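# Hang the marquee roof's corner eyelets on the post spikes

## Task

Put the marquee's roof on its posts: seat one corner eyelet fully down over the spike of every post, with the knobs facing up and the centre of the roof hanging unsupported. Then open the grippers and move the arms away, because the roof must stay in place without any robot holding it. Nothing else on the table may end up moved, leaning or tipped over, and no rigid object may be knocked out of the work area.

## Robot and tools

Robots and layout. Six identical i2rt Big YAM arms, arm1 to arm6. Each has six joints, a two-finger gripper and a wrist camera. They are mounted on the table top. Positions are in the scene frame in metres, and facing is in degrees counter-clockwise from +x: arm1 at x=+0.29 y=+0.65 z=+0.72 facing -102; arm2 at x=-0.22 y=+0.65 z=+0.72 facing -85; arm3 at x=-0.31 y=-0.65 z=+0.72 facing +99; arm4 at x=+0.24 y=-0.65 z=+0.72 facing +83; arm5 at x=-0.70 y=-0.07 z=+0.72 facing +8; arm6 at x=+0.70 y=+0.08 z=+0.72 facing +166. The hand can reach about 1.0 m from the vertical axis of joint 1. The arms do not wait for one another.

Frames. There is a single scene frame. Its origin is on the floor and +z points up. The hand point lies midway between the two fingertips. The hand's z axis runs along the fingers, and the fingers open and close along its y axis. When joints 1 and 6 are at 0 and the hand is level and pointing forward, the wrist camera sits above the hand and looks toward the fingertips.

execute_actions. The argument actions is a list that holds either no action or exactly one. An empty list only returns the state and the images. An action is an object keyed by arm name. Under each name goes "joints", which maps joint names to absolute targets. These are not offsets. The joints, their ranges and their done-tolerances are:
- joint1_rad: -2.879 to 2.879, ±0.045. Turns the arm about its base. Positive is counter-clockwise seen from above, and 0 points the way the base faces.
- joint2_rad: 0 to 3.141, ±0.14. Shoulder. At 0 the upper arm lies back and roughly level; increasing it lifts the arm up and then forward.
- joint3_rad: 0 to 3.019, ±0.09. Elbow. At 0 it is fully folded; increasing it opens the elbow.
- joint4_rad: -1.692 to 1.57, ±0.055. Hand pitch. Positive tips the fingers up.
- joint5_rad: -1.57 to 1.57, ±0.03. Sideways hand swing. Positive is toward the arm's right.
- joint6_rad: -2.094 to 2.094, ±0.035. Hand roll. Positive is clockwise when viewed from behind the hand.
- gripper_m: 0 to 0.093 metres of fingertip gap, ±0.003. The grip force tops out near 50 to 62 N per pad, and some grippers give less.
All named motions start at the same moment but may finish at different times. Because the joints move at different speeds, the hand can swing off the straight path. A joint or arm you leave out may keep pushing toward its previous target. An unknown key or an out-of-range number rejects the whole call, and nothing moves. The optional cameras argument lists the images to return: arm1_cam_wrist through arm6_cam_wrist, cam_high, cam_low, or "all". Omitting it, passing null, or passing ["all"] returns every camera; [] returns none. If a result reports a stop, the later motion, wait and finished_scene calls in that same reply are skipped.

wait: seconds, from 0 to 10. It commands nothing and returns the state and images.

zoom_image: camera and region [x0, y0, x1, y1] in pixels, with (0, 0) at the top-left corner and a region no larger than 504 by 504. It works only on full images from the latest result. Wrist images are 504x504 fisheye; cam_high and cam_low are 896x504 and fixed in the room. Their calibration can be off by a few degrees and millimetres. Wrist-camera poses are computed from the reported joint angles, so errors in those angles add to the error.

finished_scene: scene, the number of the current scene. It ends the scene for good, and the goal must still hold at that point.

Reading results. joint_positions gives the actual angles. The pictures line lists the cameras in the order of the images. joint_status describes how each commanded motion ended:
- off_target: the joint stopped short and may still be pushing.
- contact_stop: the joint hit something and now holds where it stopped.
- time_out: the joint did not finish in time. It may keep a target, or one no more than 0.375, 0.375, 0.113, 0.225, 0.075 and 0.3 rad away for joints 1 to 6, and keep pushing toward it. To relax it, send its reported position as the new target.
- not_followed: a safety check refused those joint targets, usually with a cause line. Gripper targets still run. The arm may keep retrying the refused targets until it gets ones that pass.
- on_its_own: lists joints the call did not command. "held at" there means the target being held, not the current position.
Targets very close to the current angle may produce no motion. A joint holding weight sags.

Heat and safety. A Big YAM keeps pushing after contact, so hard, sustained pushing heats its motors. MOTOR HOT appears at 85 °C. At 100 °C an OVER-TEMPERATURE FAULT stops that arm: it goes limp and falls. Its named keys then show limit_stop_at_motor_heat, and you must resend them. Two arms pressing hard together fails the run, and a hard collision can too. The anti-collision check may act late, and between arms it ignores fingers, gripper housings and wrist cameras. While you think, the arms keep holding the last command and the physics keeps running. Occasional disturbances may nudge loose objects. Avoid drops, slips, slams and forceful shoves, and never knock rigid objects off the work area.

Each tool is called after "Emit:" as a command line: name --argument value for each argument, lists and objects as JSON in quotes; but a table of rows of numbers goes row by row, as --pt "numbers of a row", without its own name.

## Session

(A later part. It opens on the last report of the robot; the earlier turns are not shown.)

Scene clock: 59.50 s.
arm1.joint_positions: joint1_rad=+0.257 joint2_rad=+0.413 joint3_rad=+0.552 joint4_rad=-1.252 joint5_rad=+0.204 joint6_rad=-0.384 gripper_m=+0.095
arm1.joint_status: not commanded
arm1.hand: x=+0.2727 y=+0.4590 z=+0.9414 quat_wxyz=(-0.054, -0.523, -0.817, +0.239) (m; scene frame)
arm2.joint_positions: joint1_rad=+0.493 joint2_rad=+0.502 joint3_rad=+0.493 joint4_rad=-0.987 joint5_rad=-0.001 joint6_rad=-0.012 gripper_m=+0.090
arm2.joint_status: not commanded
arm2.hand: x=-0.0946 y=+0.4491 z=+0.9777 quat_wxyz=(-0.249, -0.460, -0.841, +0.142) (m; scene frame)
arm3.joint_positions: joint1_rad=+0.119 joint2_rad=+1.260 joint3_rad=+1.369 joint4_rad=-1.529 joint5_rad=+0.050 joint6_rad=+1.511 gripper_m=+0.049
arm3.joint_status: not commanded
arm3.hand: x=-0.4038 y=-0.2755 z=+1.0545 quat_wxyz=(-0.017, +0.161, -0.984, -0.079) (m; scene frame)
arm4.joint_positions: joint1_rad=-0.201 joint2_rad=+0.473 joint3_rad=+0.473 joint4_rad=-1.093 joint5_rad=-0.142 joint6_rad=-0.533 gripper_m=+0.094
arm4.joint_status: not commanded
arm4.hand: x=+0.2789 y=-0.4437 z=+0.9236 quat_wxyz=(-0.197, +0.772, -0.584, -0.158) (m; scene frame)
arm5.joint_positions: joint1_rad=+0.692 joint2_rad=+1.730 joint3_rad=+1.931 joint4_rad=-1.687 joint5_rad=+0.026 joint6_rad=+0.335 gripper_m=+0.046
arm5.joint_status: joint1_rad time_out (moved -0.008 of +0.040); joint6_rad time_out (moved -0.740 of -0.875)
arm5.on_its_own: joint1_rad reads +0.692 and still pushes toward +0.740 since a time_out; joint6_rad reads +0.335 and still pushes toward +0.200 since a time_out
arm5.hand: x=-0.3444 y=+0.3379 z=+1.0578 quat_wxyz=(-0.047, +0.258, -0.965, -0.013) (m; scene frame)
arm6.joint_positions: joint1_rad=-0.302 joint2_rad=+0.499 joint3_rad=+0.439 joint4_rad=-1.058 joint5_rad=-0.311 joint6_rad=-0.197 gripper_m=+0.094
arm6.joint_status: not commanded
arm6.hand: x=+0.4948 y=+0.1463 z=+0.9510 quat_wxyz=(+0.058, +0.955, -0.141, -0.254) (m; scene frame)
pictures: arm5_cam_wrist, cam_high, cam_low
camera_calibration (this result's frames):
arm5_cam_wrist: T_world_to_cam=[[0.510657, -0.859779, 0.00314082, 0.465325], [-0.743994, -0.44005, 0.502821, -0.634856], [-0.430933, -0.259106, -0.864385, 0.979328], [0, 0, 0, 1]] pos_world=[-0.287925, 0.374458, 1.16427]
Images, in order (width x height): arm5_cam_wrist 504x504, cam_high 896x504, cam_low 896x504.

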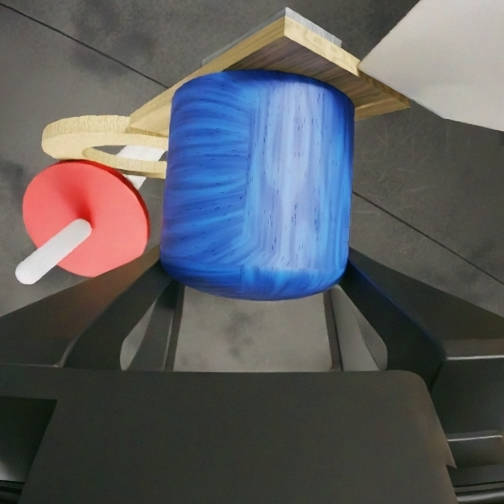

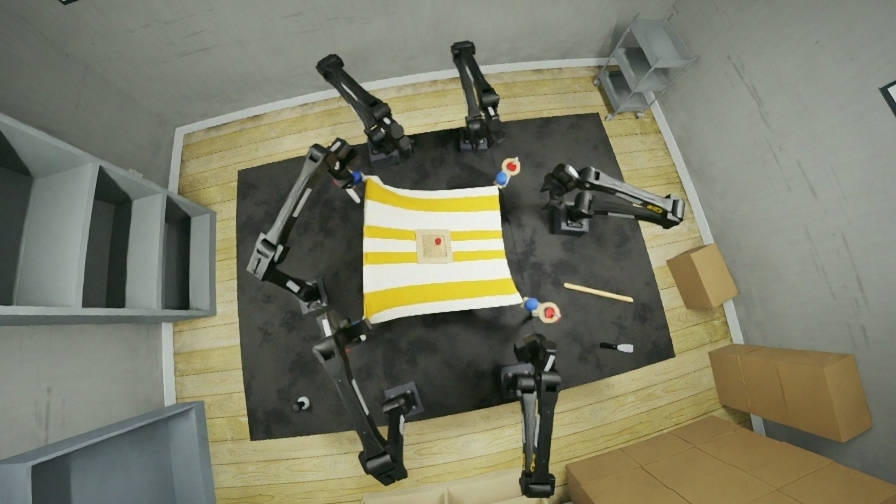

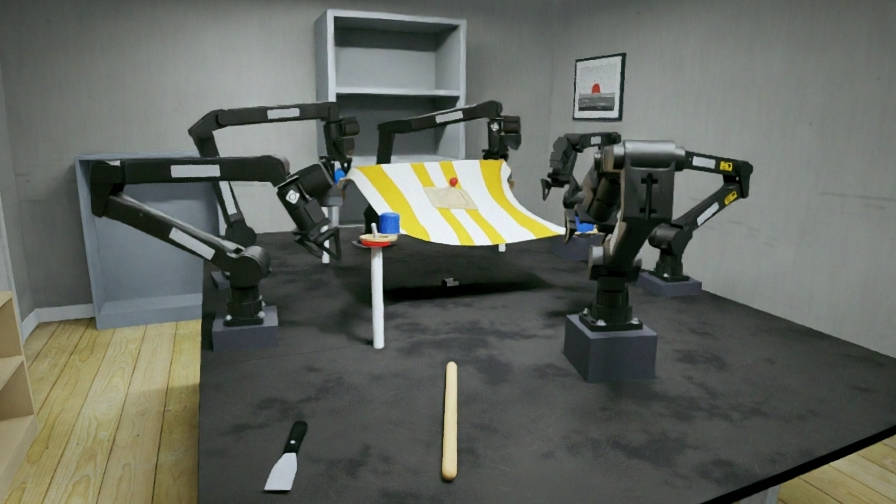

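Emit:
execute_actions --actions '[{"arm3":{"joints":{"joint1_rad":-0.05,"joint2_rad":1.35,"joint6_rad":1.35}},"arm5":{"joints":{"joint1_rad":0.80,"joint2_rad":1.73,"joint3_rad":1.96,"joint6_rad":0.35}}}]' --cameras '["arm5_cam_wrist","cam_high"]'

Scene clock: 61.93 s.
arm1.joint_positions: joint1_rad=+0.257 joint2_rad=+0.413 joint3_rad=+0.552 joint4_rad=-1.252 joint5_rad=+0.204 joint6_rad=-0.384 gripper_m=+0.095
arm1.joint_status: not commanded
arm1.hand: x=+0.2727 y=+0.4590 z=+0.9414 quat_wxyz=(-0.054, -0.523, -0.817, +0.239) (m; scene frame)
arm2.joint_positions: joint1_rad=+0.493 joint2_rad=+0.502 joint3_rad=+0.493 joint4_rad=-0.987 joint5_rad=-0.001 joint6_rad=-0.012 gripper_m=+0.090
arm2.joint_status: not commanded
arm2.hand: x=-0.0946 y=+0.4491 z=+0.9777 quat_wxyz=(-0.249, -0.460, -0.841, +0.142) (m; scene frame)
arm3.joint_positions: joint1_rad=-0.058 joint2_rad=+1.368 joint3_rad=+1.369 joint4_rad=-1.529 joint5_rad=+0.036 joint6_rad=+1.328 gripper_m=+0.049
arm3.joint_status: all done
arm3.hand: x=-0.3401 y=-0.2477 z=+1.0139 quat_wxyz=(-0.020, +0.166, -0.986, -0.022) (m; scene frame)
arm4.joint_positions: joint1_rad=-0.201 joint2_rad=+0.473 joint3_rad=+0.473 joint4_rad=-1.093 joint5_rad=-0.142 joint6_rad=-0.533 gripper_m=+0.094
arm4.joint_status: not commanded
arm4.hand: x=+0.2789 y=-0.4437 z=+0.9236 quat_wxyz=(-0.197, +0.772, -0.584, -0.158) (m; scene frame)
arm5.joint_positions: joint1_rad=+0.714 joint2_rad=+1.733 joint3_rad=+1.931 joint4_rad=-1.687 joint5_rad=+0.033 joint6_rad=+0.435 gripper_m=+0.046
arm5.joint_status: joint1_rad time_out (moved +0.022 of +0.108); joint6_rad time_out (moved +0.100 of +0.015); the others done
arm5.on_its_own: joint1_rad reads +0.714 and still pushes toward +0.800 since a time_out; joint6_rad reads +0.435 and still pushes toward +0.350 since a time_out
arm5.hand: x=-0.3522 y=+0.3452 z=+1.0566 quat_wxyz=(-0.048, +0.220, -0.974, -0.012) (m; scene frame)
arm6.joint_positions: joint1_rad=-0.302 joint2_rad=+0.499 joint3_rad=+0.439 joint4_rad=-1.058 joint5_rad=-0.311 joint6_rad=-0.197 gripper_m=+0.094
arm6.joint_status: not commanded
arm6.hand: x=+0.4948 y=+0.1463 z=+0.9510 quat_wxyz=(+0.058, +0.955, -0.141, -0.254) (m; scene frame)
pictures: arm5_cam_wrist, cam_high
camera_calibration (this result's frames):
arm5_cam_wrist: T_world_to_cam=[[0.441723, -0.89715, 0.00141719, 0.466089], [-0.776083, -0.381321, 0.502283, -0.667834], [-0.450083, -0.22297, -0.864702, 0.957916], [0, 0, 0, 1]] pos_world=[-0.293036, 0.37708, 1.16309]
Images, in order (width x height): arm5_cam_wrist 504x504, cam_high 896x504.

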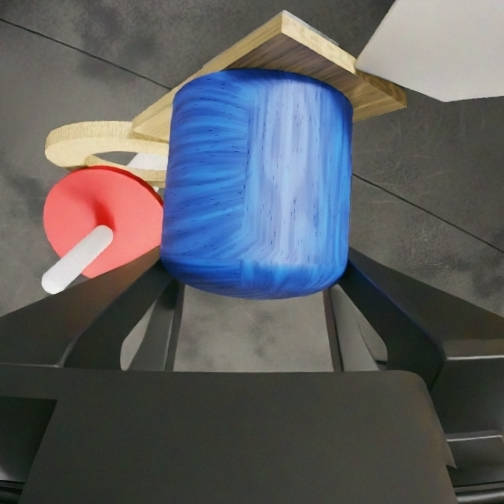

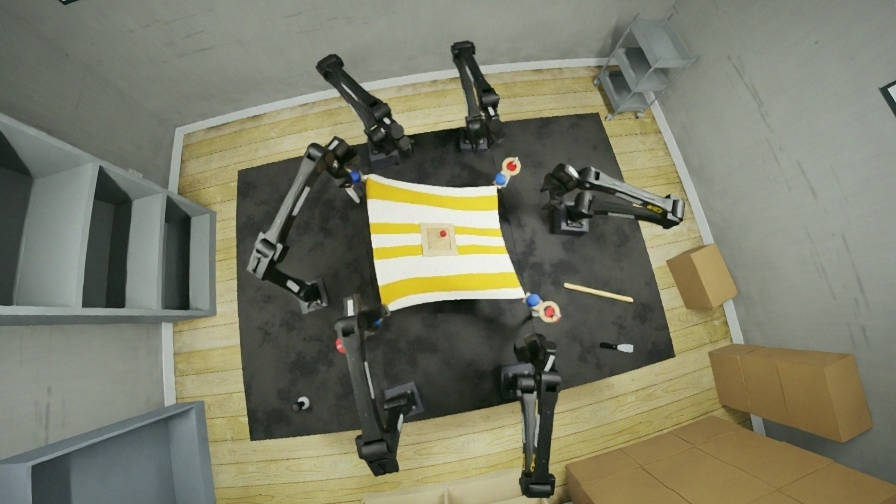

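Emit:
execute_actions --actions '[{"arm5":{"joints":{"joint1_rad":0.78,"joint2_rad":1.86,"joint3_rad":2.05,"joint6_rad":-0.3}}}]' --cameras '["arm5_cam_wrist","cam_high"]'

Scene clock: 64.43 s.
arm1.joint_positions: joint1_rad=+0.257 joint2_rad=+0.413 joint3_rad=+0.552 joint4_rad=-1.252 joint5_rad=+0.204 joint6_rad=-0.384 gripper_m=+0.095
arm1.joint_status: not commanded
arm1.hand: x=+0.2727 y=+0.4590 z=+0.9414 quat_wxyz=(-0.054, -0.523, -0.817, +0.239) (m; scene frame)
arm2.joint_positions: joint1_rad=+0.493 joint2_rad=+0.502 joint3_rad=+0.493 joint4_rad=-0.987 joint5_rad=-0.001 joint6_rad=-0.012 gripper_m=+0.090
arm2.joint_status: not commanded
arm2.hand: x=-0.0946 y=+0.4491 z=+0.9777 quat_wxyz=(-0.249, -0.460, -0.841, +0.142) (m; scene frame)
arm3.joint_positions: joint1_rad=-0.058 joint2_rad=+1.365 joint3_rad=+1.375 joint4_rad=-1.536 joint5_rad=+0.033 joint6_rad=+1.330 gripper_m=+0.049
arm3.joint_status: not commanded
arm3.hand: x=-0.3408 y=-0.2485 z=+1.0174 quat_wxyz=(-0.018, +0.165, -0.986, -0.023) (m; scene frame)
arm4.joint_positions: joint1_rad=-0.201 joint2_rad=+0.473 joint3_rad=+0.473 joint4_rad=-1.093 joint5_rad=-0.142 joint6_rad=-0.533 gripper_m=+0.094
arm4.joint_status: not commanded
arm4.hand: x=+0.2789 y=-0.4437 z=+0.9236 quat_wxyz=(-0.197, +0.772, -0.584, -0.158) (m; scene frame)
arm5.joint_positions: joint1_rad=+0.789 joint2_rad=+1.870 joint3_rad=+1.992 joint4_rad=-1.687 joint5_rad=+0.001 joint6_rad=-0.292 gripper_m=+0.030
arm5.joint_status: all done
arm5.on_its_own: gripper_m moved -0.016 to your old target +0.030
arm5.hand: x=-0.3688 y=+0.4019 z=+1.0061 quat_wxyz=(-0.008, +0.584, -0.811, +0.002) (m; scene frame)
arm6.joint_positions: joint1_rad=-0.302 joint2_rad=+0.499 joint3_rad=+0.439 joint4_rad=-1.058 joint5_rad=-0.311 joint6_rad=-0.197 gripper_m=+0.094
arm6.joint_status: not commanded
arm6.hand: x=+0.4948 y=+0.1463 z=+0.9510 quat_wxyz=(+0.058, +0.955, -0.141, -0.254) (m; scene frame)
pictures: arm5_cam_wrist, cam_high
camera_calibration (this result's frames):
arm5_cam_wrist: T_world_to_cam=[[0.952438, -0.304411, 0.0139609, 0.461864], [-0.256419, -0.775844, 0.576468, -0.358151], [-0.164652, -0.55263, -0.817, 1.10922], [0, 0, 0, 1]] pos_world=[-0.349098, 0.475718, 1.10625]
Images, in order (width x height): arm5_cam_wrist 504x504, cam_high 896x504.

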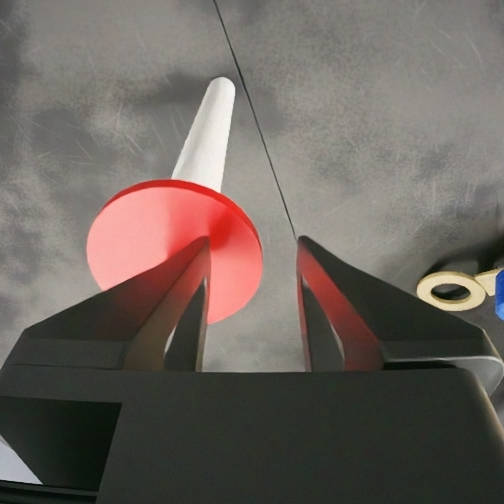

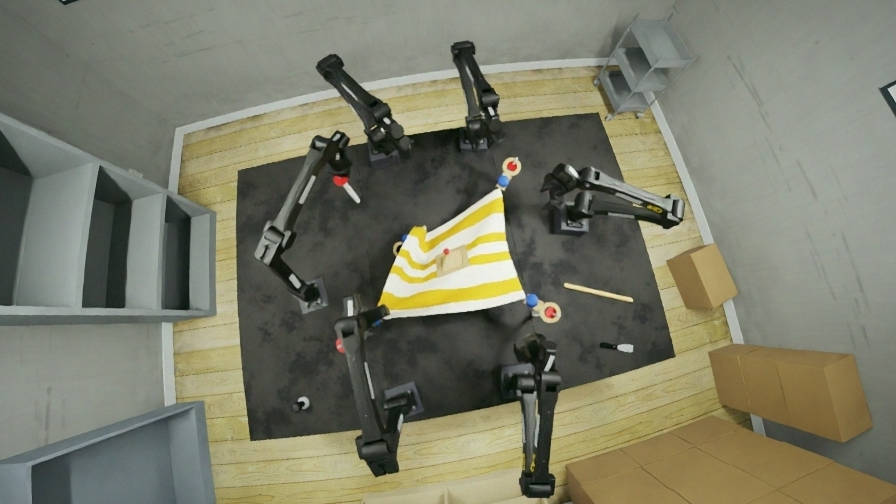

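Emit:
execute_actions --actions '[{"arm5":{"joints":{"joint1_rad":0.3,"joint2_rad":1.80,"joint3_rad":1.5,"joint4_rad":-1.25,"joint6_rad":-1.02,"gripper_m":0.09}}}]' --cameras '[]'

Emit:
execute_actions --actions '[{"arm5":{"joints":{"joint1_rad":0.073,"joint2_rad":1.92,"joint3_rad":1.63,"joint4_rad":-1.22}}}]' --cameras '["arm5_cam_wrist"]'

Scene clock: 66.83 s.
arm1.joint_positions: joint1_rad=+0.257 joint2_rad=+0.413 joint3_rad=+0.552 joint4_rad=-1.252 joint5_rad=+0.204 joint6_rad=-0.384 gripper_m=+0.095
arm1.joint_status: not commanded
arm1.hand: x=+0.2727 y=+0.4590 z=+0.9414 quat_wxyz=(-0.054, -0.523, -0.817, +0.239) (m; scene frame)
arm2.joint_positions: joint1_rad=+0.493 joint2_rad=+0.502 joint3_rad=+0.493 joint4_rad=-0.987 joint5_rad=-0.001 joint6_rad=-0.012 gripper_m=+0.090
arm2.joint_status: not commanded
arm2.hand: x=-0.0946 y=+0.4491 z=+0.9777 quat_wxyz=(-0.249, -0.460, -0.841, +0.142) (m; scene frame)
arm3.joint_positions: joint1_rad=-0.058 joint2_rad=+1.365 joint3_rad=+1.375 joint4_rad=-1.536 joint5_rad=+0.033 joint6_rad=+1.332 gripper_m=+0.049
arm3.joint_status: not commanded
arm3.hand: x=-0.3408 y=-0.2485 z=+1.0174 quat_wxyz=(-0.018, +0.164, -0.986, -0.023) (m; scene frame)
arm4.joint_positions: joint1_rad=-0.201 joint2_rad=+0.473 joint3_rad=+0.473 joint4_rad=-1.093 joint5_rad=-0.142 joint6_rad=-0.533 gripper_m=+0.094
arm4.joint_status: not commanded
arm4.hand: x=+0.2789 y=-0.4437 z=+0.9236 quat_wxyz=(-0.197, +0.772, -0.584, -0.158) (m; scene frame)
arm5.joint_positions: joint1_rad=+0.299 joint2_rad=+1.813 joint3_rad=+1.489 joint4_rad=-1.260 joint5_rad=+0.002 joint6_rad=-1.012 gripper_m=+0.090
arm5.joint_status: all done
arm5.hand: x=-0.2209 y=+0.1703 z=+0.8485 quat_wxyz=(+0.002, +0.674, -0.739, +0.002) (m; scene frame)
arm6.joint_positions: joint1_rad=-0.302 joint2_rad=+0.499 joint3_rad=+0.439 joint4_rad=-1.058 joint5_rad=-0.311 joint6_rad=-0.197 gripper_m=+0.094
arm6.joint_status: not commanded
arm6.hand: x=+0.4948 y=+0.1463 z=+0.9510 quat_wxyz=(+0.058, +0.955, -0.141, -0.254) (m; scene frame)
pictures: none
No camera images: the call's "cameras" was empty. Leave "cameras" out to get every camera's image.

Scene clock: 68.10 s.
arm1.joint_positions: joint1_rad=+0.257 joint2_rad=+0.413 joint3_rad=+0.552 joint4_rad=-1.252 joint5_rad=+0.204 joint6_rad=-0.384 gripper_m=+0.095
arm1.joint_status: not commanded
arm1.hand: x=+0.2727 y=+0.4590 z=+0.9414 quat_wxyz=(-0.054, -0.523, -0.817, +0.239) (m; scene frame)
arm2.joint_positions: joint1_rad=+0.493 joint2_rad=+0.502 joint3_rad=+0.493 joint4_rad=-0.987 joint5_rad=-0.001 joint6_rad=-0.012 gripper_m=+0.090
arm2.joint_status: not commanded
arm2.hand: x=-0.0946 y=+0.4491 z=+0.9777 quat_wxyz=(-0.249, -0.460, -0.841, +0.142) (m; scene frame)
arm3.joint_positions: joint1_rad=-0.058 joint2_rad=+1.365 joint3_rad=+1.375 joint4_rad=-1.536 joint5_rad=+0.033 joint6_rad=+1.332 gripper_m=+0.049
arm3.joint_status: not commanded
arm3.hand: x=-0.3408 y=-0.2485 z=+1.0174 quat_wxyz=(-0.018, +0.164, -0.986, -0.023) (m; scene frame)
arm4.joint_positions: joint1_rad=-0.201 joint2_rad=+0.473 joint3_rad=+0.473 joint4_rad=-1.093 joint5_rad=-0.142 joint6_rad=-0.533 gripper_m=+0.094
arm4.joint_status: not commanded
arm4.hand: x=+0.2789 y=-0.4437 z=+0.9236 quat_wxyz=(-0.197, +0.772, -0.584, -0.158) (m; scene frame)
arm5.joint_positions: joint1_rad=+0.071 joint2_rad=+1.921 joint3_rad=+1.581 joint4_rad=-1.223 joint5_rad=+0.002 joint6_rad=-1.014 gripper_m=+0.090
arm5.joint_status: all done
arm5.hand: x=-0.1397 y=+0.0652 z=+0.8242 quat_wxyz=(-0.008, +0.586, -0.810, +0.004) (m; scene frame)
arm6.joint_positions: joint1_rad=-0.302 joint2_rad=+0.499 joint3_rad=+0.439 joint4_rad=-1.058 joint5_rad=-0.311 joint6_rad=-0.197 gripper_m=+0.094
arm6.joint_status: not commanded
arm6.hand: x=+0.4948 y=+0.1463 z=+0.9510 quat_wxyz=(+0.058, +0.955, -0.141, -0.254) (m; scene frame)
pictures: arm5_cam_wrist
camera_calibration (this result's frames):
arm5_cam_wrist: T_world_to_cam=[[0.9534, -0.301141, 0.0184981, 0.13983], [-0.255815, -0.774351, 0.578739, -0.457657], [-0.159958, -0.556502, -0.815303, 0.811754], [0, 0, 0, 1]] pos_world=[-0.120543, 0.139464, 0.924103]
Images, in order (width x height): arm5_cam_wrist 504x504.

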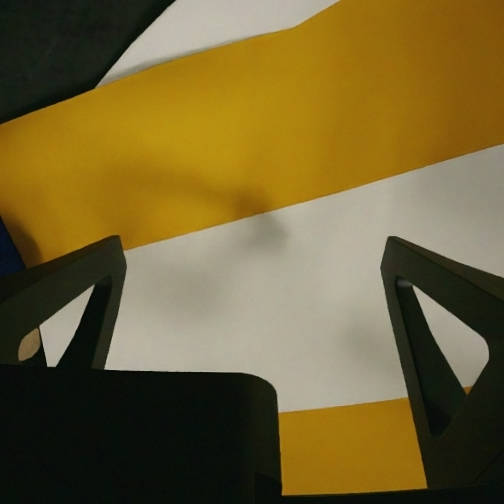

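Emit:
execute_actions --actions '[{"arm5":{"joints":{"joint1_rad":0.15,"joint2_rad":1.76,"joint3_rad":1.44,"joint4_rad":-1.23}}}]' --cameras '["arm5_cam_wrist"]'

Scene clock: 69.37 s.
arm1.joint_positions: joint1_rad=+0.257 joint2_rad=+0.413 joint3_rad=+0.552 joint4_rad=-1.252 joint5_rad=+0.204 joint6_rad=-0.384 gripper_m=+0.095
arm1.joint_status: not commanded
arm1.hand: x=+0.2727 y=+0.4590 z=+0.9414 quat_wxyz=(-0.054, -0.523, -0.817, +0.239) (m; scene frame)
arm2.joint_positions: joint1_rad=+0.493 joint2_rad=+0.502 joint3_rad=+0.493 joint4_rad=-0.987 joint5_rad=-0.001 joint6_rad=-0.012 gripper_m=+0.090
arm2.joint_status: not commanded
arm2.hand: x=-0.0946 y=+0.4491 z=+0.9777 quat_wxyz=(-0.249, -0.460, -0.841, +0.142) (m; scene frame)
arm3.joint_positions: joint1_rad=-0.058 joint2_rad=+1.365 joint3_rad=+1.375 joint4_rad=-1.536 joint5_rad=+0.033 joint6_rad=+1.332 gripper_m=+0.049
arm3.joint_status: not commanded
arm3.hand: x=-0.3408 y=-0.2485 z=+1.0174 quat_wxyz=(-0.018, +0.164, -0.986, -0.023) (m; scene frame)
arm4.joint_positions: joint1_rad=-0.201 joint2_rad=+0.473 joint3_rad=+0.473 joint4_rad=-1.093 joint5_rad=-0.142 joint6_rad=-0.533 gripper_m=+0.094
arm4.joint_status: not commanded
arm4.hand: x=+0.2789 y=-0.4437 z=+0.9236 quat_wxyz=(-0.197, +0.772, -0.584, -0.158) (m; scene frame)
arm5.joint_positions: joint1_rad=+0.159 joint2_rad=+1.756 joint3_rad=+1.442 joint4_rad=-1.226 joint5_rad=+0.001 joint6_rad=-1.014 gripper_m=+0.090
arm5.joint_status: all done
arm5.hand: x=-0.1999 y=+0.0987 z=+0.8605 quat_wxyz=(-0.019, +0.621, -0.784, +0.008) (m; scene frame)
arm6.joint_positions: joint1_rad=-0.302 joint2_rad=+0.499 joint3_rad=+0.439 joint4_rad=-1.058 joint5_rad=-0.311 joint6_rad=-0.197 gripper_m=+0.094
arm6.joint_status: not commanded
arm6.hand: x=+0.4948 y=+0.1463 z=+0.9510 quat_wxyz=(+0.058, +0.955, -0.141, -0.254) (m; scene frame)
pictures: arm5_cam_wrist
camera_calibration (this result's frames):
arm5_cam_wrist: T_world_to_cam=[[0.975667, -0.215861, 0.0384479, 0.185495], [-0.198983, -0.798078, 0.56875, -0.445865], [-0.0920866, -0.562561, -0.821611, 0.869982], [0, 0, 0, 1]] pos_world=[-0.189588, 0.173624, 0.961241]
Images, in order (width x height): arm5_cam_wrist 504x504.

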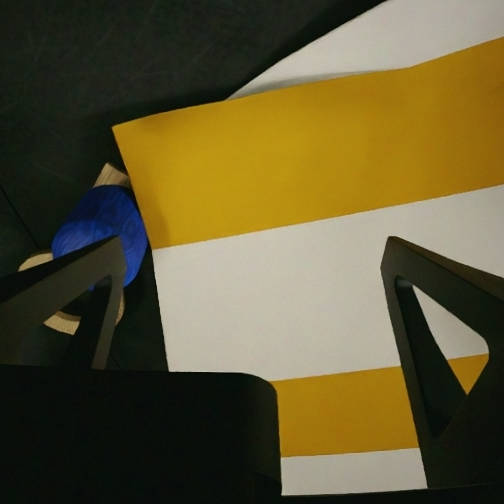

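Emit:
execute_actions --actions '[{"arm5":{"joints":{"joint1_rad":0.20,"joint2_rad":1.63,"joint3_rad":1.28,"joint4_rad":-1.23,"joint6_rad":0.75}}}]' --cameras '["arm5_cam_wrist"]'

Scene clock: 73.10 s.
arm1.joint_positions: joint1_rad=+0.257 joint2_rad=+0.413 joint3_rad=+0.552 joint4_rad=-1.252 joint5_rad=+0.204 joint6_rad=-0.384 gripper_m=+0.095
arm1.joint_status: not commanded
arm1.hand: x=+0.2727 y=+0.4590 z=+0.9414 quat_wxyz=(-0.054, -0.523, -0.817, +0.239) (m; scene frame)
arm2.joint_positions: joint1_rad=+0.493 joint2_rad=+0.502 joint3_rad=+0.493 joint4_rad=-0.987 joint5_rad=-0.001 joint6_rad=-0.012 gripper_m=+0.090
arm2.joint_status: not commanded
arm2.hand: x=-0.0946 y=+0.4491 z=+0.9777 quat_wxyz=(-0.249, -0.460, -0.841, +0.142) (m; scene frame)
arm3.joint_positions: joint1_rad=-0.058 joint2_rad=+1.365 joint3_rad=+1.375 joint4_rad=-1.536 joint5_rad=+0.033 joint6_rad=+1.332 gripper_m=+0.049
arm3.joint_status: not commanded
arm3.hand: x=-0.3408 y=-0.2485 z=+1.0174 quat_wxyz=(-0.018, +0.164, -0.986, -0.023) (m; scene frame)
arm4.joint_positions: joint1_rad=-0.201 joint2_rad=+0.473 joint3_rad=+0.473 joint4_rad=-1.093 joint5_rad=-0.142 joint6_rad=-0.533 gripper_m=+0.094
arm4.joint_status: not commanded
arm4.hand: x=+0.2789 y=-0.4437 z=+0.9236 quat_wxyz=(-0.197, +0.772, -0.584, -0.158) (m; scene frame)
arm5.joint_positions: joint1_rad=+0.198 joint2_rad=+1.637 joint3_rad=+1.279 joint4_rad=-1.227 joint5_rad=+0.001 joint6_rad=+0.742 gripper_m=+0.090
arm5.joint_status: all done
arm5.hand: x=-0.2630 y=+0.0966 z=+0.8576 quat_wxyz=(+0.001, -0.187, -0.982, +0.002) (m; scene frame)
arm6.joint_positions: joint1_rad=-0.302 joint2_rad=+0.499 joint3_rad=+0.439 joint4_rad=-1.058 joint5_rad=-0.311 joint6_rad=-0.197 gripper_m=+0.094
arm6.joint_status: not commanded
arm6.hand: x=+0.4948 y=+0.1463 z=+0.9510 quat_wxyz=(+0.058, +0.955, -0.141, -0.254) (m; scene frame)
pictures: arm5_cam_wrist
camera_calibration (this result's frames):
arm5_cam_wrist: T_world_to_cam=[[-0.355977, -0.934477, 0.00579355, -0.006064], [-0.756291, 0.29173, 0.585592, -0.72473], [-0.548913, 0.204076, -0.810585, 0.65695], [0, 0, 0, 1]] pos_world=[-0.189657, 0.0716911, 0.956945]
Images, in order (width x height): arm5_cam_wrist 504x504.

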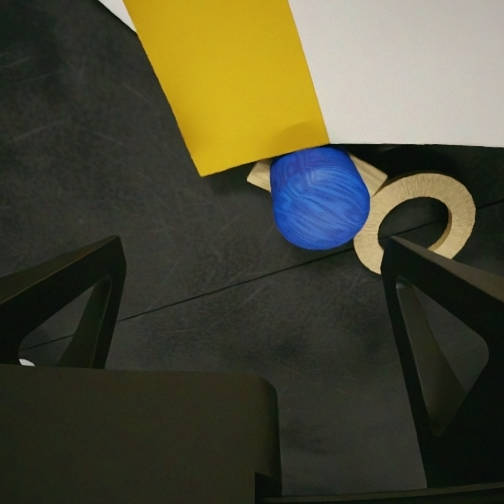

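Emit:
execute_actions --actions '[{"arm5":{"joints":{"joint1_rad":0.16,"joint2_rad":1.58,"joint3_rad":1.14,"joint4_rad":-1.17}}}]' --cameras '[]'

Emit:
execute_actions --actions '[{"arm5":{"joints":{"joint2_rad":1.675,"joint3_rad":1.09,"joint4_rad":-1.04}}}]' --cameras '["arm5_cam_wrist"]'

Scene clock: 74.47 s.
arm1.joint_positions: joint1_rad=+0.257 joint2_rad=+0.413 joint3_rad=+0.552 joint4_rad=-1.252 joint5_rad=+0.204 joint6_rad=-0.384 gripper_m=+0.095
arm1.joint_status: not commanded
arm1.hand: x=+0.2727 y=+0.4590 z=+0.9414 quat_wxyz=(-0.054, -0.523, -0.817, +0.239) (m; scene frame)
arm2.joint_positions: joint1_rad=+0.493 joint2_rad=+0.502 joint3_rad=+0.493 joint4_rad=-0.987 joint5_rad=-0.001 joint6_rad=-0.012 gripper_m=+0.090
arm2.joint_status: not commanded
arm2.hand: x=-0.0946 y=+0.4491 z=+0.9777 quat_wxyz=(-0.249, -0.460, -0.841, +0.142) (m; scene frame)
arm3.joint_positions: joint1_rad=-0.058 joint2_rad=+1.365 joint3_rad=+1.375 joint4_rad=-1.536 joint5_rad=+0.033 joint6_rad=+1.332 gripper_m=+0.049
arm3.joint_status: not commanded
arm3.hand: x=-0.3408 y=-0.2485 z=+1.0174 quat_wxyz=(-0.018, +0.164, -0.986, -0.023) (m; scene frame)
arm4.joint_positions: joint1_rad=-0.201 joint2_rad=+0.473 joint3_rad=+0.473 joint4_rad=-1.093 joint5_rad=-0.142 joint6_rad=-0.533 gripper_m=+0.094
arm4.joint_status: not commanded
arm4.hand: x=+0.2789 y=-0.4437 z=+0.9236 quat_wxyz=(-0.197, +0.772, -0.584, -0.158) (m; scene frame)
arm5.joint_positions: joint1_rad=+0.164 joint2_rad=+1.590 joint3_rad=+1.134 joint4_rad=-1.179 joint5_rad=+0.001 joint6_rad=+0.743 gripper_m=+0.090
arm5.joint_status: all done
arm5.hand: x=-0.2997 y=+0.0673 z=+0.8275 quat_wxyz=(+0.022, -0.204, -0.979, +0.014) (m; scene frame)
arm6.joint_positions: joint1_rad=-0.302 joint2_rad=+0.499 joint3_rad=+0.439 joint4_rad=-1.058 joint5_rad=-0.311 joint6_rad=-0.197 gripper_m=+0.094
arm6.joint_status: not commanded
arm6.hand: x=+0.4948 y=+0.1463 z=+0.9510 quat_wxyz=(+0.058, +0.955, -0.141, -0.254) (m; scene frame)
pictures: none
No camera images: the call's "cameras" was empty. Leave "cameras" out to get every camera's image.

Scene clock: 75.37 s.
arm1.joint_positions: joint1_rad=+0.257 joint2_rad=+0.413 joint3_rad=+0.552 joint4_rad=-1.252 joint5_rad=+0.204 joint6_rad=-0.384 gripper_m=+0.095
arm1.joint_status: not commanded
arm1.hand: x=+0.2727 y=+0.4590 z=+0.9414 quat_wxyz=(-0.054, -0.523, -0.817, +0.239) (m; scene frame)
arm2.joint_positions: joint1_rad=+0.493 joint2_rad=+0.502 joint3_rad=+0.493 joint4_rad=-0.987 joint5_rad=-0.001 joint6_rad=-0.012 gripper_m=+0.090
arm2.joint_status: not commanded
arm2.hand: x=-0.0946 y=+0.4491 z=+0.9777 quat_wxyz=(-0.249, -0.460, -0.841, +0.142) (m; scene frame)
arm3.joint_positions: joint1_rad=-0.058 joint2_rad=+1.365 joint3_rad=+1.375 joint4_rad=-1.536 joint5_rad=+0.033 joint6_rad=+1.332 gripper_m=+0.049
arm3.joint_status: not commanded
arm3.hand: x=-0.3408 y=-0.2485 z=+1.0174 quat_wxyz=(-0.018, +0.164, -0.986, -0.023) (m; scene frame)
arm4.joint_positions: joint1_rad=-0.201 joint2_rad=+0.473 joint3_rad=+0.473 joint4_rad=-1.093 joint5_rad=-0.142 joint6_rad=-0.533 gripper_m=+0.094
arm4.joint_status: not commanded
arm4.hand: x=+0.2789 y=-0.4437 z=+0.9236 quat_wxyz=(-0.197, +0.772, -0.584, -0.158) (m; scene frame)
arm5.joint_positions: joint1_rad=+0.164 joint2_rad=+1.682 joint3_rad=+1.086 joint4_rad=-1.049 joint5_rad=+0.001 joint6_rad=+0.743 gripper_m=+0.090
arm5.joint_status: all done
arm5.hand: x=-0.2945 y=+0.0690 z=+0.7728 quat_wxyz=(+0.026, -0.204, -0.978, +0.017) (m; scene frame)
arm6.joint_positions: joint1_rad=-0.302 joint2_rad=+0.499 joint3_rad=+0.439 joint4_rad=-1.058 joint5_rad=-0.311 joint6_rad=-0.197 gripper_m=+0.094
arm6.joint_status: not commanded
arm6.hand: x=+0.4948 y=+0.1463 z=+0.9510 quat_wxyz=(+0.058, +0.955, -0.141, -0.254) (m; scene frame)
pictures: arm5_cam_wrist
camera_calibration (this result's frames):
arm5_cam_wrist: T_world_to_cam=[[-0.386836, -0.921031, 0.0453917, -0.0832017], [-0.711471, 0.329411, 0.620723, -0.70736], [-0.586657, 0.207823, -0.782715, 0.543641], [0, 0, 0, 1]] pos_world=[-0.216521, 0.0434001, 0.868368]
Images, in order (width x height): arm5_cam_wrist 504x504.

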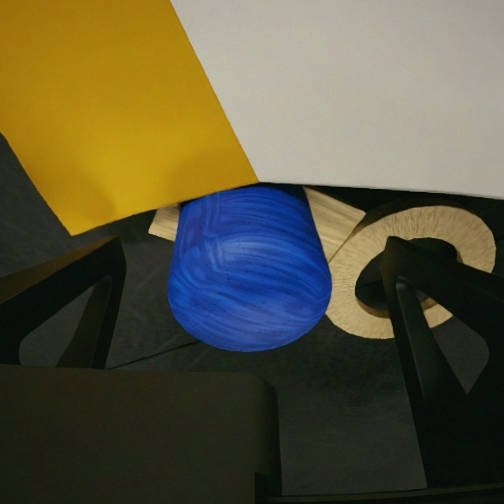

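Emit:
execute_actions --actions '[{"arm5":{"joints":{"gripper_m":0.03}}}]' --cameras '["arm5_cam_wrist"]'

Emit:
execute_actions --actions '[{"arm5":{"joints":{"joint1_rad":0.6,"joint2_rad":1.6,"joint3_rad":1.75,"joint4_rad":-1.65}}}]' --cameras '["arm5_cam_wrist","cam_high"]'

Scene clock: 77.03 s.
arm1.joint_positions: joint1_rad=+0.257 joint2_rad=+0.413 joint3_rad=+0.552 joint4_rad=-1.252 joint5_rad=+0.204 joint6_rad=-0.384 gripper_m=+0.095
arm1.joint_status: not commanded
arm1.hand: x=+0.2727 y=+0.4590 z=+0.9414 quat_wxyz=(-0.054, -0.523, -0.817, +0.239) (m; scene frame)
arm2.joint_positions: joint1_rad=+0.493 joint2_rad=+0.502 joint3_rad=+0.493 joint4_rad=-0.987 joint5_rad=-0.001 joint6_rad=-0.012 gripper_m=+0.090
arm2.joint_status: not commanded
arm2.hand: x=-0.0946 y=+0.4491 z=+0.9777 quat_wxyz=(-0.249, -0.460, -0.841, +0.142) (m; scene frame)
arm3.joint_positions: joint1_rad=-0.058 joint2_rad=+1.365 joint3_rad=+1.375 joint4_rad=-1.536 joint5_rad=+0.033 joint6_rad=+1.332 gripper_m=+0.049
arm3.joint_status: not commanded
arm3.hand: x=-0.3408 y=-0.2485 z=+1.0174 quat_wxyz=(-0.018, +0.164, -0.986, -0.023) (m; scene frame)
arm4.joint_positions: joint1_rad=-0.201 joint2_rad=+0.473 joint3_rad=+0.473 joint4_rad=-1.093 joint5_rad=-0.142 joint6_rad=-0.533 gripper_m=+0.094
arm4.joint_status: not commanded
arm4.hand: x=+0.2789 y=-0.4437 z=+0.9236 quat_wxyz=(-0.197, +0.772, -0.584, -0.158) (m; scene frame)
arm5.joint_positions: joint1_rad=+0.164 joint2_rad=+1.682 joint3_rad=+1.086 joint4_rad=-1.048 joint5_rad=+0.000 joint6_rad=+0.744 gripper_m=+0.049
arm5.joint_status: gripper_m off_target (ended at +0.049, target +0.030)
arm5.hand: x=-0.2943 y=+0.0691 z=+0.7728 quat_wxyz=(+0.026, -0.205, -0.978, +0.017) (m; scene frame)
arm6.joint_positions: joint1_rad=-0.302 joint2_rad=+0.499 joint3_rad=+0.439 joint4_rad=-1.058 joint5_rad=-0.311 joint6_rad=-0.197 gripper_m=+0.094
arm6.joint_status: not commanded
arm6.hand: x=+0.4948 y=+0.1463 z=+0.9510 quat_wxyz=(+0.058, +0.955, -0.141, -0.254) (m; scene frame)
pictures: arm5_cam_wrist
camera_calibration (this result's frames):
arm5_cam_wrist: T_world_to_cam=[[-0.387234, -0.920901, 0.0446174, -0.0825557], [-0.711714, 0.329335, 0.620485, -0.707165], [-0.586099, 0.208518, -0.782948, 0.543995], [0, 0, 0, 1]] pos_world=[-0.216433, 0.0434356, 0.868388]
Images, in order (width x height): arm5_cam_wrist 504x504.

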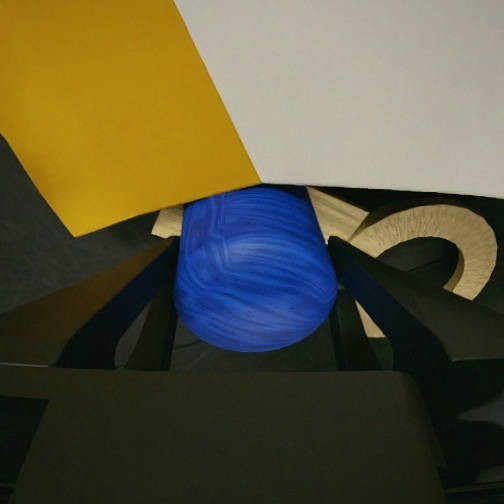

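Scene clock: 78.37 s.
arm1.joint_positions: joint1_rad=+0.257 joint2_rad=+0.413 joint3_rad=+0.552 joint4_rad=-1.252 joint5_rad=+0.204 joint6_rad=-0.384 gripper_m=+0.095
arm1.joint_status: not commanded
arm1.hand: x=+0.2727 y=+0.4590 z=+0.9414 quat_wxyz=(-0.054, -0.523, -0.817, +0.239) (m; scene frame)
arm2.joint_positions: joint1_rad=+0.493 joint2_rad=+0.502 joint3_rad=+0.493 joint4_rad=-0.987 joint5_rad=-0.001 joint6_rad=-0.012 gripper_m=+0.090
arm2.joint_status: not commanded
arm2.hand: x=-0.0946 y=+0.4491 z=+0.9777 quat_wxyz=(-0.249, -0.460, -0.841, +0.142) (m; scene frame)
arm3.joint_positions: joint1_rad=-0.058 joint2_rad=+1.365 joint3_rad=+1.375 joint4_rad=-1.536 joint5_rad=+0.032 joint6_rad=+1.329 gripper_m=+0.049
arm3.joint_status: not commanded
arm3.hand: x=-0.3408 y=-0.2485 z=+1.0174 quat_wxyz=(-0.018, +0.166, -0.986, -0.023) (m; scene frame)
arm4.joint_positions: joint1_rad=-0.201 joint2_rad=+0.473 joint3_rad=+0.473 joint4_rad=-1.093 joint5_rad=-0.142 joint6_rad=-0.533 gripper_m=+0.094
arm4.joint_status: not commanded
arm4.hand: x=+0.2789 y=-0.4437 z=+0.9236 quat_wxyz=(-0.197, +0.772, -0.584, -0.158) (m; scene frame)
arm5.joint_positions: joint1_rad=+0.558 joint2_rad=+1.595 joint3_rad=+1.688 joint4_rad=-1.655 joint5_rad=+0.037 joint6_rad=+0.804 gripper_m=+0.049
arm5.joint_status: all done
arm5.hand: x=-0.3385 y=+0.2436 z=+1.0303 quat_wxyz=(-0.022, -0.039, -0.999, +0.009) (m; scene frame)
arm6.joint_positions: joint1_rad=-0.302 joint2_rad=+0.499 joint3_rad=+0.439 joint4_rad=-1.058 joint5_rad=-0.311 joint6_rad=-0.197 gripper_m=+0.094
arm6.joint_status: not commanded
arm6.hand: x=+0.4948 y=+0.1463 z=+0.9510 quat_wxyz=(+0.058, +0.955, -0.141, -0.254) (m; scene frame)
pictures: arm5_cam_wrist, cam_high
camera_calibration (this result's frames):
arm5_cam_wrist: T_world_to_cam=[[-0.0659524, -0.997663, 0.017842, 0.204546], [-0.833154, 0.0648993, 0.54922, -0.859109], [-0.549094, 0.0213572, -0.835487, 0.795575], [0, 0, 0, 1]] pos_world=[-0.265435, 0.242833, 1.13288]
Images, in order (width x height): arm5_cam_wrist 504x504, cam_high 896x504.

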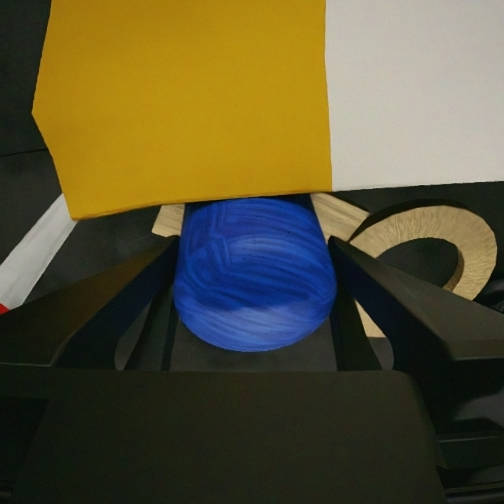

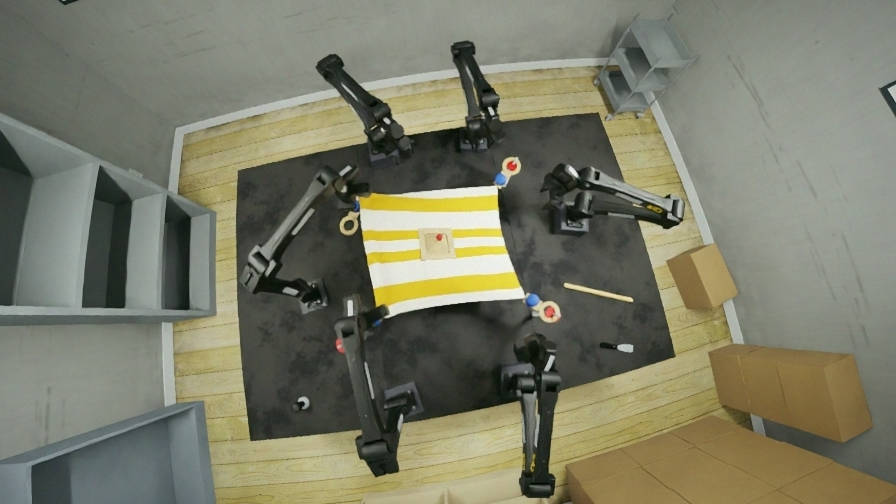

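Emit:
execute_actions --actions '[{"arm5":{"joints":{"joint1_rad":0.8,"joint2_rad":1.78,"joint3_rad":2.02,"joint4_rad":-1.69,"joint6_rad":2.05}}}]' --cameras '["arm5_cam_wrist","cam_high"]'

Scene clock: 81.93 s.
arm1.joint_positions: joint1_rad=+0.257 joint2_rad=+0.413 joint3_rad=+0.552 joint4_rad=-1.252 joint5_rad=+0.204 joint6_rad=-0.384 gripper_m=+0.095
arm1.joint_status: not commanded
arm1.hand: x=+0.2727 y=+0.4590 z=+0.9414 quat_wxyz=(-0.054, -0.523, -0.817, +0.239) (m; scene frame)
arm2.joint_positions: joint1_rad=+0.493 joint2_rad=+0.502 joint3_rad=+0.493 joint4_rad=-0.987 joint5_rad=-0.001 joint6_rad=-0.012 gripper_m=+0.090
arm2.joint_status: not commanded
arm2.hand: x=-0.0946 y=+0.4491 z=+0.9777 quat_wxyz=(-0.249, -0.460, -0.841, +0.142) (m; scene frame)
arm3.joint_positions: joint1_rad=-0.058 joint2_rad=+1.365 joint3_rad=+1.375 joint4_rad=-1.520 joint5_rad=+0.032 joint6_rad=+1.297 gripper_m=+0.049
arm3.joint_status: not commanded
arm3.hand: x=-0.3412 y=-0.2446 z=+1.0176 quat_wxyz=(-0.019, +0.181, -0.983, -0.031) (m; scene frame)
arm4.joint_positions: joint1_rad=-0.201 joint2_rad=+0.473 joint3_rad=+0.473 joint4_rad=-1.093 joint5_rad=-0.142 joint6_rad=-0.533 gripper_m=+0.094
arm4.joint_status: not commanded
arm4.hand: x=+0.2789 y=-0.4437 z=+0.9236 quat_wxyz=(-0.197, +0.772, -0.584, -0.158) (m; scene frame)
arm5.joint_positions: joint1_rad=+0.721 joint2_rad=+1.785 joint3_rad=+1.929 joint4_rad=-1.688 joint5_rad=+0.043 joint6_rad=+2.056 gripper_m=+0.049
arm5.joint_status: joint1_rad time_out (moved +0.162 of +0.242); joint3_rad time_out (moved +0.241 of +0.332); the others done
joint sent to its limit — the command would take arm5.joint4_rad past its lower limit, so that joint was sent only as far as its limit.
arm5.on_its_own: joint1_rad reads +0.721 and still pushes toward +0.800 since a time_out; joint3_rad reads +1.929 and still pushes toward +2.020 since a time_out
arm5.hand: x=-0.3479 y=+0.3535 z=+1.0283 quat_wxyz=(-0.027, -0.552, -0.833, -0.015) (m; scene frame)
arm6.joint_positions: joint1_rad=-0.302 joint2_rad=+0.499 joint3_rad=+0.439 joint4_rad=-1.058 joint5_rad=-0.311 joint6_rad=-0.197 gripper_m=+0.094
arm6.joint_status: not commanded
arm6.hand: x=+0.4948 y=+0.1463 z=+0.9510 quat_wxyz=(+0.058, +0.955, -0.141, -0.254) (m; scene frame)
pictures: arm5_cam_wrist, cam_high
camera_calibration (this result's frames):
arm5_cam_wrist: T_world_to_cam=[[-0.913714, -0.402946, -0.0525542, -0.119129], [-0.360859, 0.745127, 0.560863, -0.961061], [-0.186838, 0.531433, -0.826239, 0.722588], [0, 0, 0, 1]] pos_world=[-0.32065, 0.284103, 1.12979]
Images, in order (width x height): arm5_cam_wrist 504x504, cam_high 896x504.

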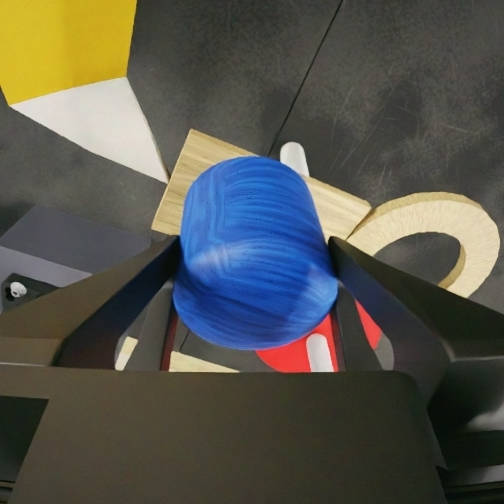

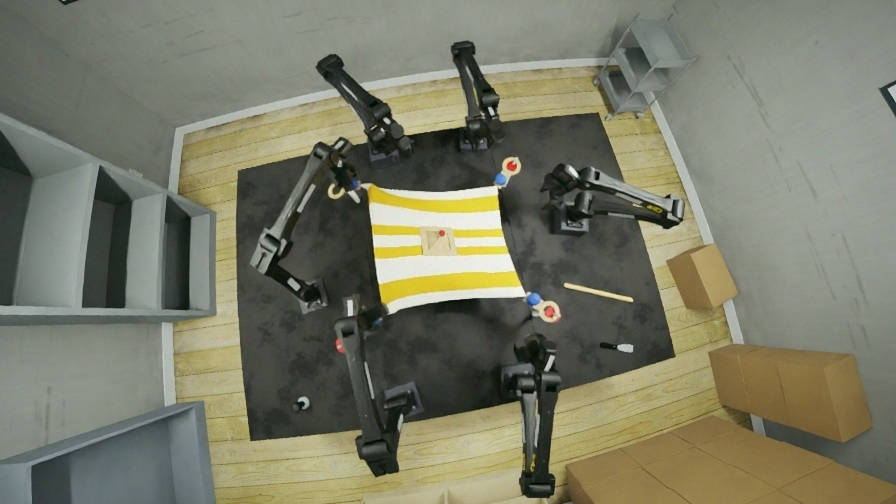

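Emit:
execute_actions --actions '[{"arm5":{"joints":{"joint1_rad":0.72,"joint2_rad":1.72,"joint3_rad":1.98}}}]' --cameras '[]'

Emit:
execute_actions --actions '[{"arm5":{"joints":{"joint1_rad":0.67,"joint2_rad":1.85,"joint3_rad":2.16}}}]' --cameras '["arm5_cam_wrist"]'

Scene clock: 83.53 s.
arm1.joint_positions: joint1_rad=+0.257 joint2_rad=+0.413 joint3_rad=+0.552 joint4_rad=-1.252 joint5_rad=+0.204 joint6_rad=-0.384 gripper_m=+0.095
arm1.joint_status: not commanded
arm1.hand: x=+0.2727 y=+0.4590 z=+0.9414 quat_wxyz=(-0.054, -0.523, -0.817, +0.239) (m; scene frame)
arm2.joint_positions: joint1_rad=+0.493 joint2_rad=+0.502 joint3_rad=+0.493 joint4_rad=-0.987 joint5_rad=-0.001 joint6_rad=-0.012 gripper_m=+0.090
arm2.joint_status: not commanded
arm2.hand: x=-0.0946 y=+0.4491 z=+0.9777 quat_wxyz=(-0.249, -0.460, -0.841, +0.142) (m; scene frame)
arm3.joint_positions: joint1_rad=-0.058 joint2_rad=+1.365 joint3_rad=+1.375 joint4_rad=-1.520 joint5_rad=+0.032 joint6_rad=+1.298 gripper_m=+0.049
arm3.joint_status: not commanded
arm3.hand: x=-0.3412 y=-0.2446 z=+1.0176 quat_wxyz=(-0.019, +0.181, -0.983, -0.031) (m; scene frame)
arm4.joint_positions: joint1_rad=-0.201 joint2_rad=+0.473 joint3_rad=+0.473 joint4_rad=-1.093 joint5_rad=-0.142 joint6_rad=-0.533 gripper_m=+0.094
arm4.joint_status: not commanded
arm4.hand: x=+0.2789 y=-0.4437 z=+0.9236 quat_wxyz=(-0.197, +0.772, -0.584, -0.158) (m; scene frame)
arm5.joint_positions: joint1_rad=+0.687 joint2_rad=+1.779 joint3_rad=+1.926 joint4_rad=-1.688 joint5_rad=+0.030 joint6_rad=+2.083 gripper_m=+0.049
arm5.joint_status: all done
arm5.hand: x=-0.3366 y=+0.3416 z=+1.0303 quat_wxyz=(-0.020, -0.577, -0.817, -0.017) (m; scene frame)
arm6.joint_positions: joint1_rad=-0.302 joint2_rad=+0.499 joint3_rad=+0.439 joint4_rad=-1.058 joint5_rad=-0.311 joint6_rad=-0.197 gripper_m=+0.094
arm6.joint_status: not commanded
arm6.hand: x=+0.4948 y=+0.1463 z=+0.9510 quat_wxyz=(+0.058, +0.955, -0.141, -0.254) (m; scene frame)
pictures: none
No camera images: the call's "cameras" was empty. Leave "cameras" out to get every camera's image.

Scene clock: 85.57 s.
arm1.joint_positions: joint1_rad=+0.257 joint2_rad=+0.413 joint3_rad=+0.552 joint4_rad=-1.252 joint5_rad=+0.204 joint6_rad=-0.384 gripper_m=+0.095
arm1.joint_status: not commanded
arm1.hand: x=+0.2727 y=+0.4590 z=+0.9414 quat_wxyz=(-0.054, -0.523, -0.817, +0.239) (m; scene frame)
arm2.joint_positions: joint1_rad=+0.493 joint2_rad=+0.502 joint3_rad=+0.493 joint4_rad=-0.987 joint5_rad=-0.001 joint6_rad=-0.012 gripper_m=+0.090
arm2.joint_status: not commanded
arm2.hand: x=-0.0946 y=+0.4491 z=+0.9777 quat_wxyz=(-0.249, -0.460, -0.841, +0.142) (m; scene frame)
arm3.joint_positions: joint1_rad=-0.058 joint2_rad=+1.365 joint3_rad=+1.375 joint4_rad=-1.520 joint5_rad=+0.032 joint6_rad=+1.300 gripper_m=+0.049
arm3.joint_status: not commanded
arm3.hand: x=-0.3412 y=-0.2446 z=+1.0176 quat_wxyz=(-0.019, +0.180, -0.983, -0.031) (m; scene frame)
arm4.joint_positions: joint1_rad=-0.201 joint2_rad=+0.473 joint3_rad=+0.473 joint4_rad=-1.093 joint5_rad=-0.142 joint6_rad=-0.533 gripper_m=+0.094
arm4.joint_status: not commanded
arm4.hand: x=+0.2789 y=-0.4437 z=+0.9236 quat_wxyz=(-0.197, +0.772, -0.584, -0.158) (m; scene frame)
arm5.joint_positions: joint1_rad=+0.628 joint2_rad=+1.861 joint3_rad=+2.060 joint4_rad=-1.688 joint5_rad=+0.032 joint6_rad=+2.083 gripper_m=+0.049
arm5.joint_status: joint3_rad time_out (moved +0.134 of +0.234); the others done
arm5.on_its_own: joint3_rad reads +2.060 and still pushes toward +2.160 since a time_out
arm5.hand: x=-0.2862 y=+0.3464 z=+1.0378 quat_wxyz=(-0.025, -0.600, -0.798, -0.042) (m; scene frame)
arm6.joint_positions: joint1_rad=-0.302 joint2_rad=+0.499 joint3_rad=+0.439 joint4_rad=-1.058 joint5_rad=-0.311 joint6_rad=-0.197 gripper_m=+0.094
arm6.joint_status: not commanded
arm6.hand: x=+0.4948 y=+0.1463 z=+0.9510 quat_wxyz=(+0.058, +0.955, -0.141, -0.254) (m; scene frame)
pictures: arm5_cam_wrist
camera_calibration (this result's frames):
arm5_cam_wrist: T_world_to_cam=[[-0.952522, -0.289029, -0.0957306, -0.0709231], [-0.288091, 0.753832, 0.590543, -0.951871], [-0.0985195, 0.590084, -0.801308, 0.724915], [0, 0, 0, 1]] pos_world=[-0.270363, 0.269291, 1.13621]
Images, in order (width x height): arm5_cam_wrist 504x504.

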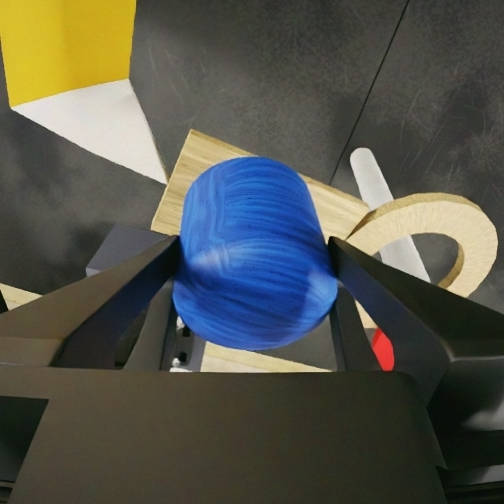

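Emit:
execute_actions --actions '[{"arm5":{"joints":{"joint1_rad":0.58,"joint2_rad":1.82,"joint3_rad":2.08}}}]' --cameras '["arm5_cam_wrist","arm2_cam_wrist","cam_low"]'

Scene clock: 86.90 s.
arm1.joint_positions: joint1_rad=+0.257 joint2_rad=+0.413 joint3_rad=+0.552 joint4_rad=-1.252 joint5_rad=+0.204 joint6_rad=-0.384 gripper_m=+0.095
arm1.joint_status: not commanded
arm1.hand: x=+0.2727 y=+0.4590 z=+0.9414 quat_wxyz=(-0.054, -0.523, -0.817, +0.239) (m; scene frame)
arm2.joint_positions: joint1_rad=+0.493 joint2_rad=+0.502 joint3_rad=+0.493 joint4_rad=-0.987 joint5_rad=-0.001 joint6_rad=-0.012 gripper_m=+0.090
arm2.joint_status: not commanded
arm2.hand: x=-0.0946 y=+0.4491 z=+0.9777 quat_wxyz=(-0.249, -0.460, -0.841, +0.142) (m; scene frame)
arm3.joint_positions: joint1_rad=-0.058 joint2_rad=+1.365 joint3_rad=+1.375 joint4_rad=-1.524 joint5_rad=+0.032 joint6_rad=+1.313 gripper_m=+0.049
arm3.joint_status: not commanded
arm3.hand: x=-0.3411 y=-0.2455 z=+1.0176 quat_wxyz=(-0.018, +0.173, -0.984, -0.029) (m; scene frame)
arm4.joint_positions: joint1_rad=-0.201 joint2_rad=+0.473 joint3_rad=+0.473 joint4_rad=-1.093 joint5_rad=-0.142 joint6_rad=-0.533 gripper_m=+0.094
arm4.joint_status: not commanded
arm4.hand: x=+0.2789 y=-0.4437 z=+0.9236 quat_wxyz=(-0.197, +0.772, -0.584, -0.158) (m; scene frame)
arm5.joint_positions: joint1_rad=+0.550 joint2_rad=+1.847 joint3_rad=+2.060 joint4_rad=-1.688 joint5_rad=+0.014 joint6_rad=+2.083 gripper_m=+0.049
arm5.joint_status: all done
arm5.hand: x=-0.2591 y=+0.3133 z=+1.0460 quat_wxyz=(-0.018, -0.630, -0.775, -0.050) (m; scene frame)
arm6.joint_positions: joint1_rad=-0.302 joint2_rad=+0.499 joint3_rad=+0.439 joint4_rad=-1.058 joint5_rad=-0.311 joint6_rad=-0.197 gripper_m=+0.094
arm6.joint_status: not commanded
arm6.hand: x=+0.4948 y=+0.1463 z=+0.9510 quat_wxyz=(+0.058, +0.955, -0.141, -0.254) (m; scene frame)
pictures: arm2_cam_wrist, arm5_cam_wrist, cam_low
camera_calibration (this result's frames):
arm2_cam_wrist: T_world_to_cam=[[-0.832416, -0.554143, -0.00290172, 0.175061], [-0.553855, 0.83179, 0.0370151, -0.450755], [-0.018098, 0.0324191, -0.99931, 1.07831], [0, 0, 0, 1]] pos_world=[-0.0844138, 0.436985, 1.09476]
arm5_cam_wrist: T_world_to_cam=[[-0.971837, -0.213588, -0.0995664, -0.0784474], [-0.229279, 0.759387, 0.608902, -0.92967], [-0.0544447, 0.614582, -0.786972, 0.742362], [0, 0, 0, 1]] pos_world=[-0.248975, 0.232982, 1.14249]
Images, in order (width x height): arm2_cam_wrist 504x504, arm5_cam_wrist 504x504, cam_low 896x504.

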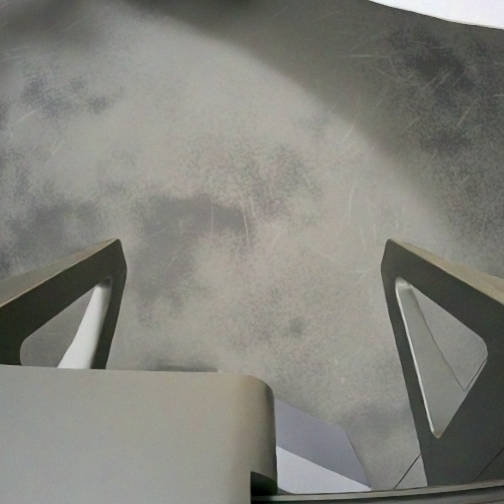

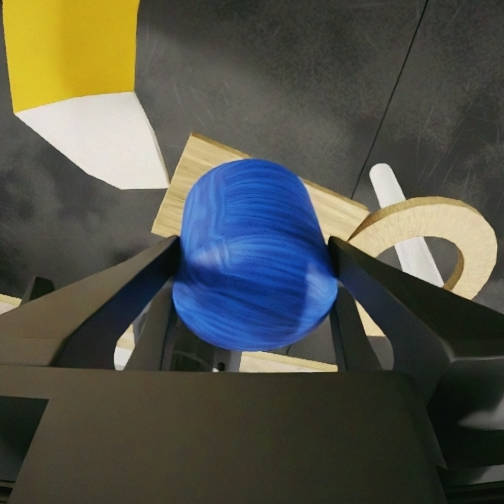

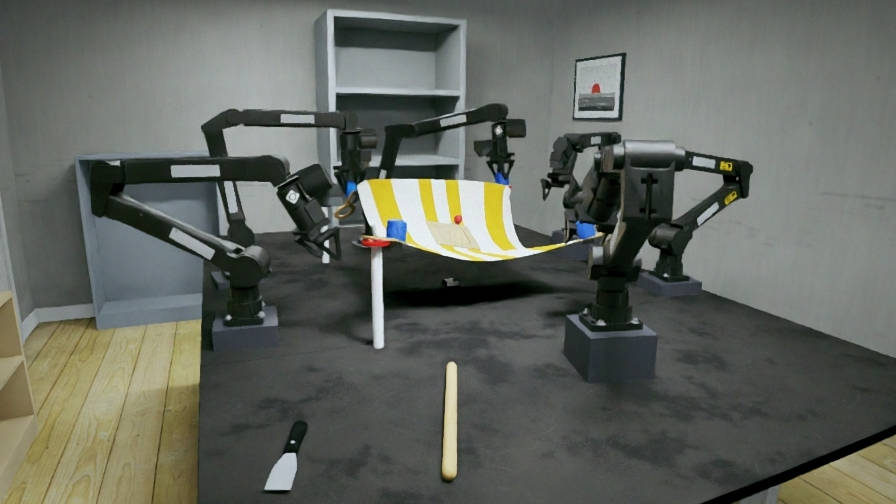

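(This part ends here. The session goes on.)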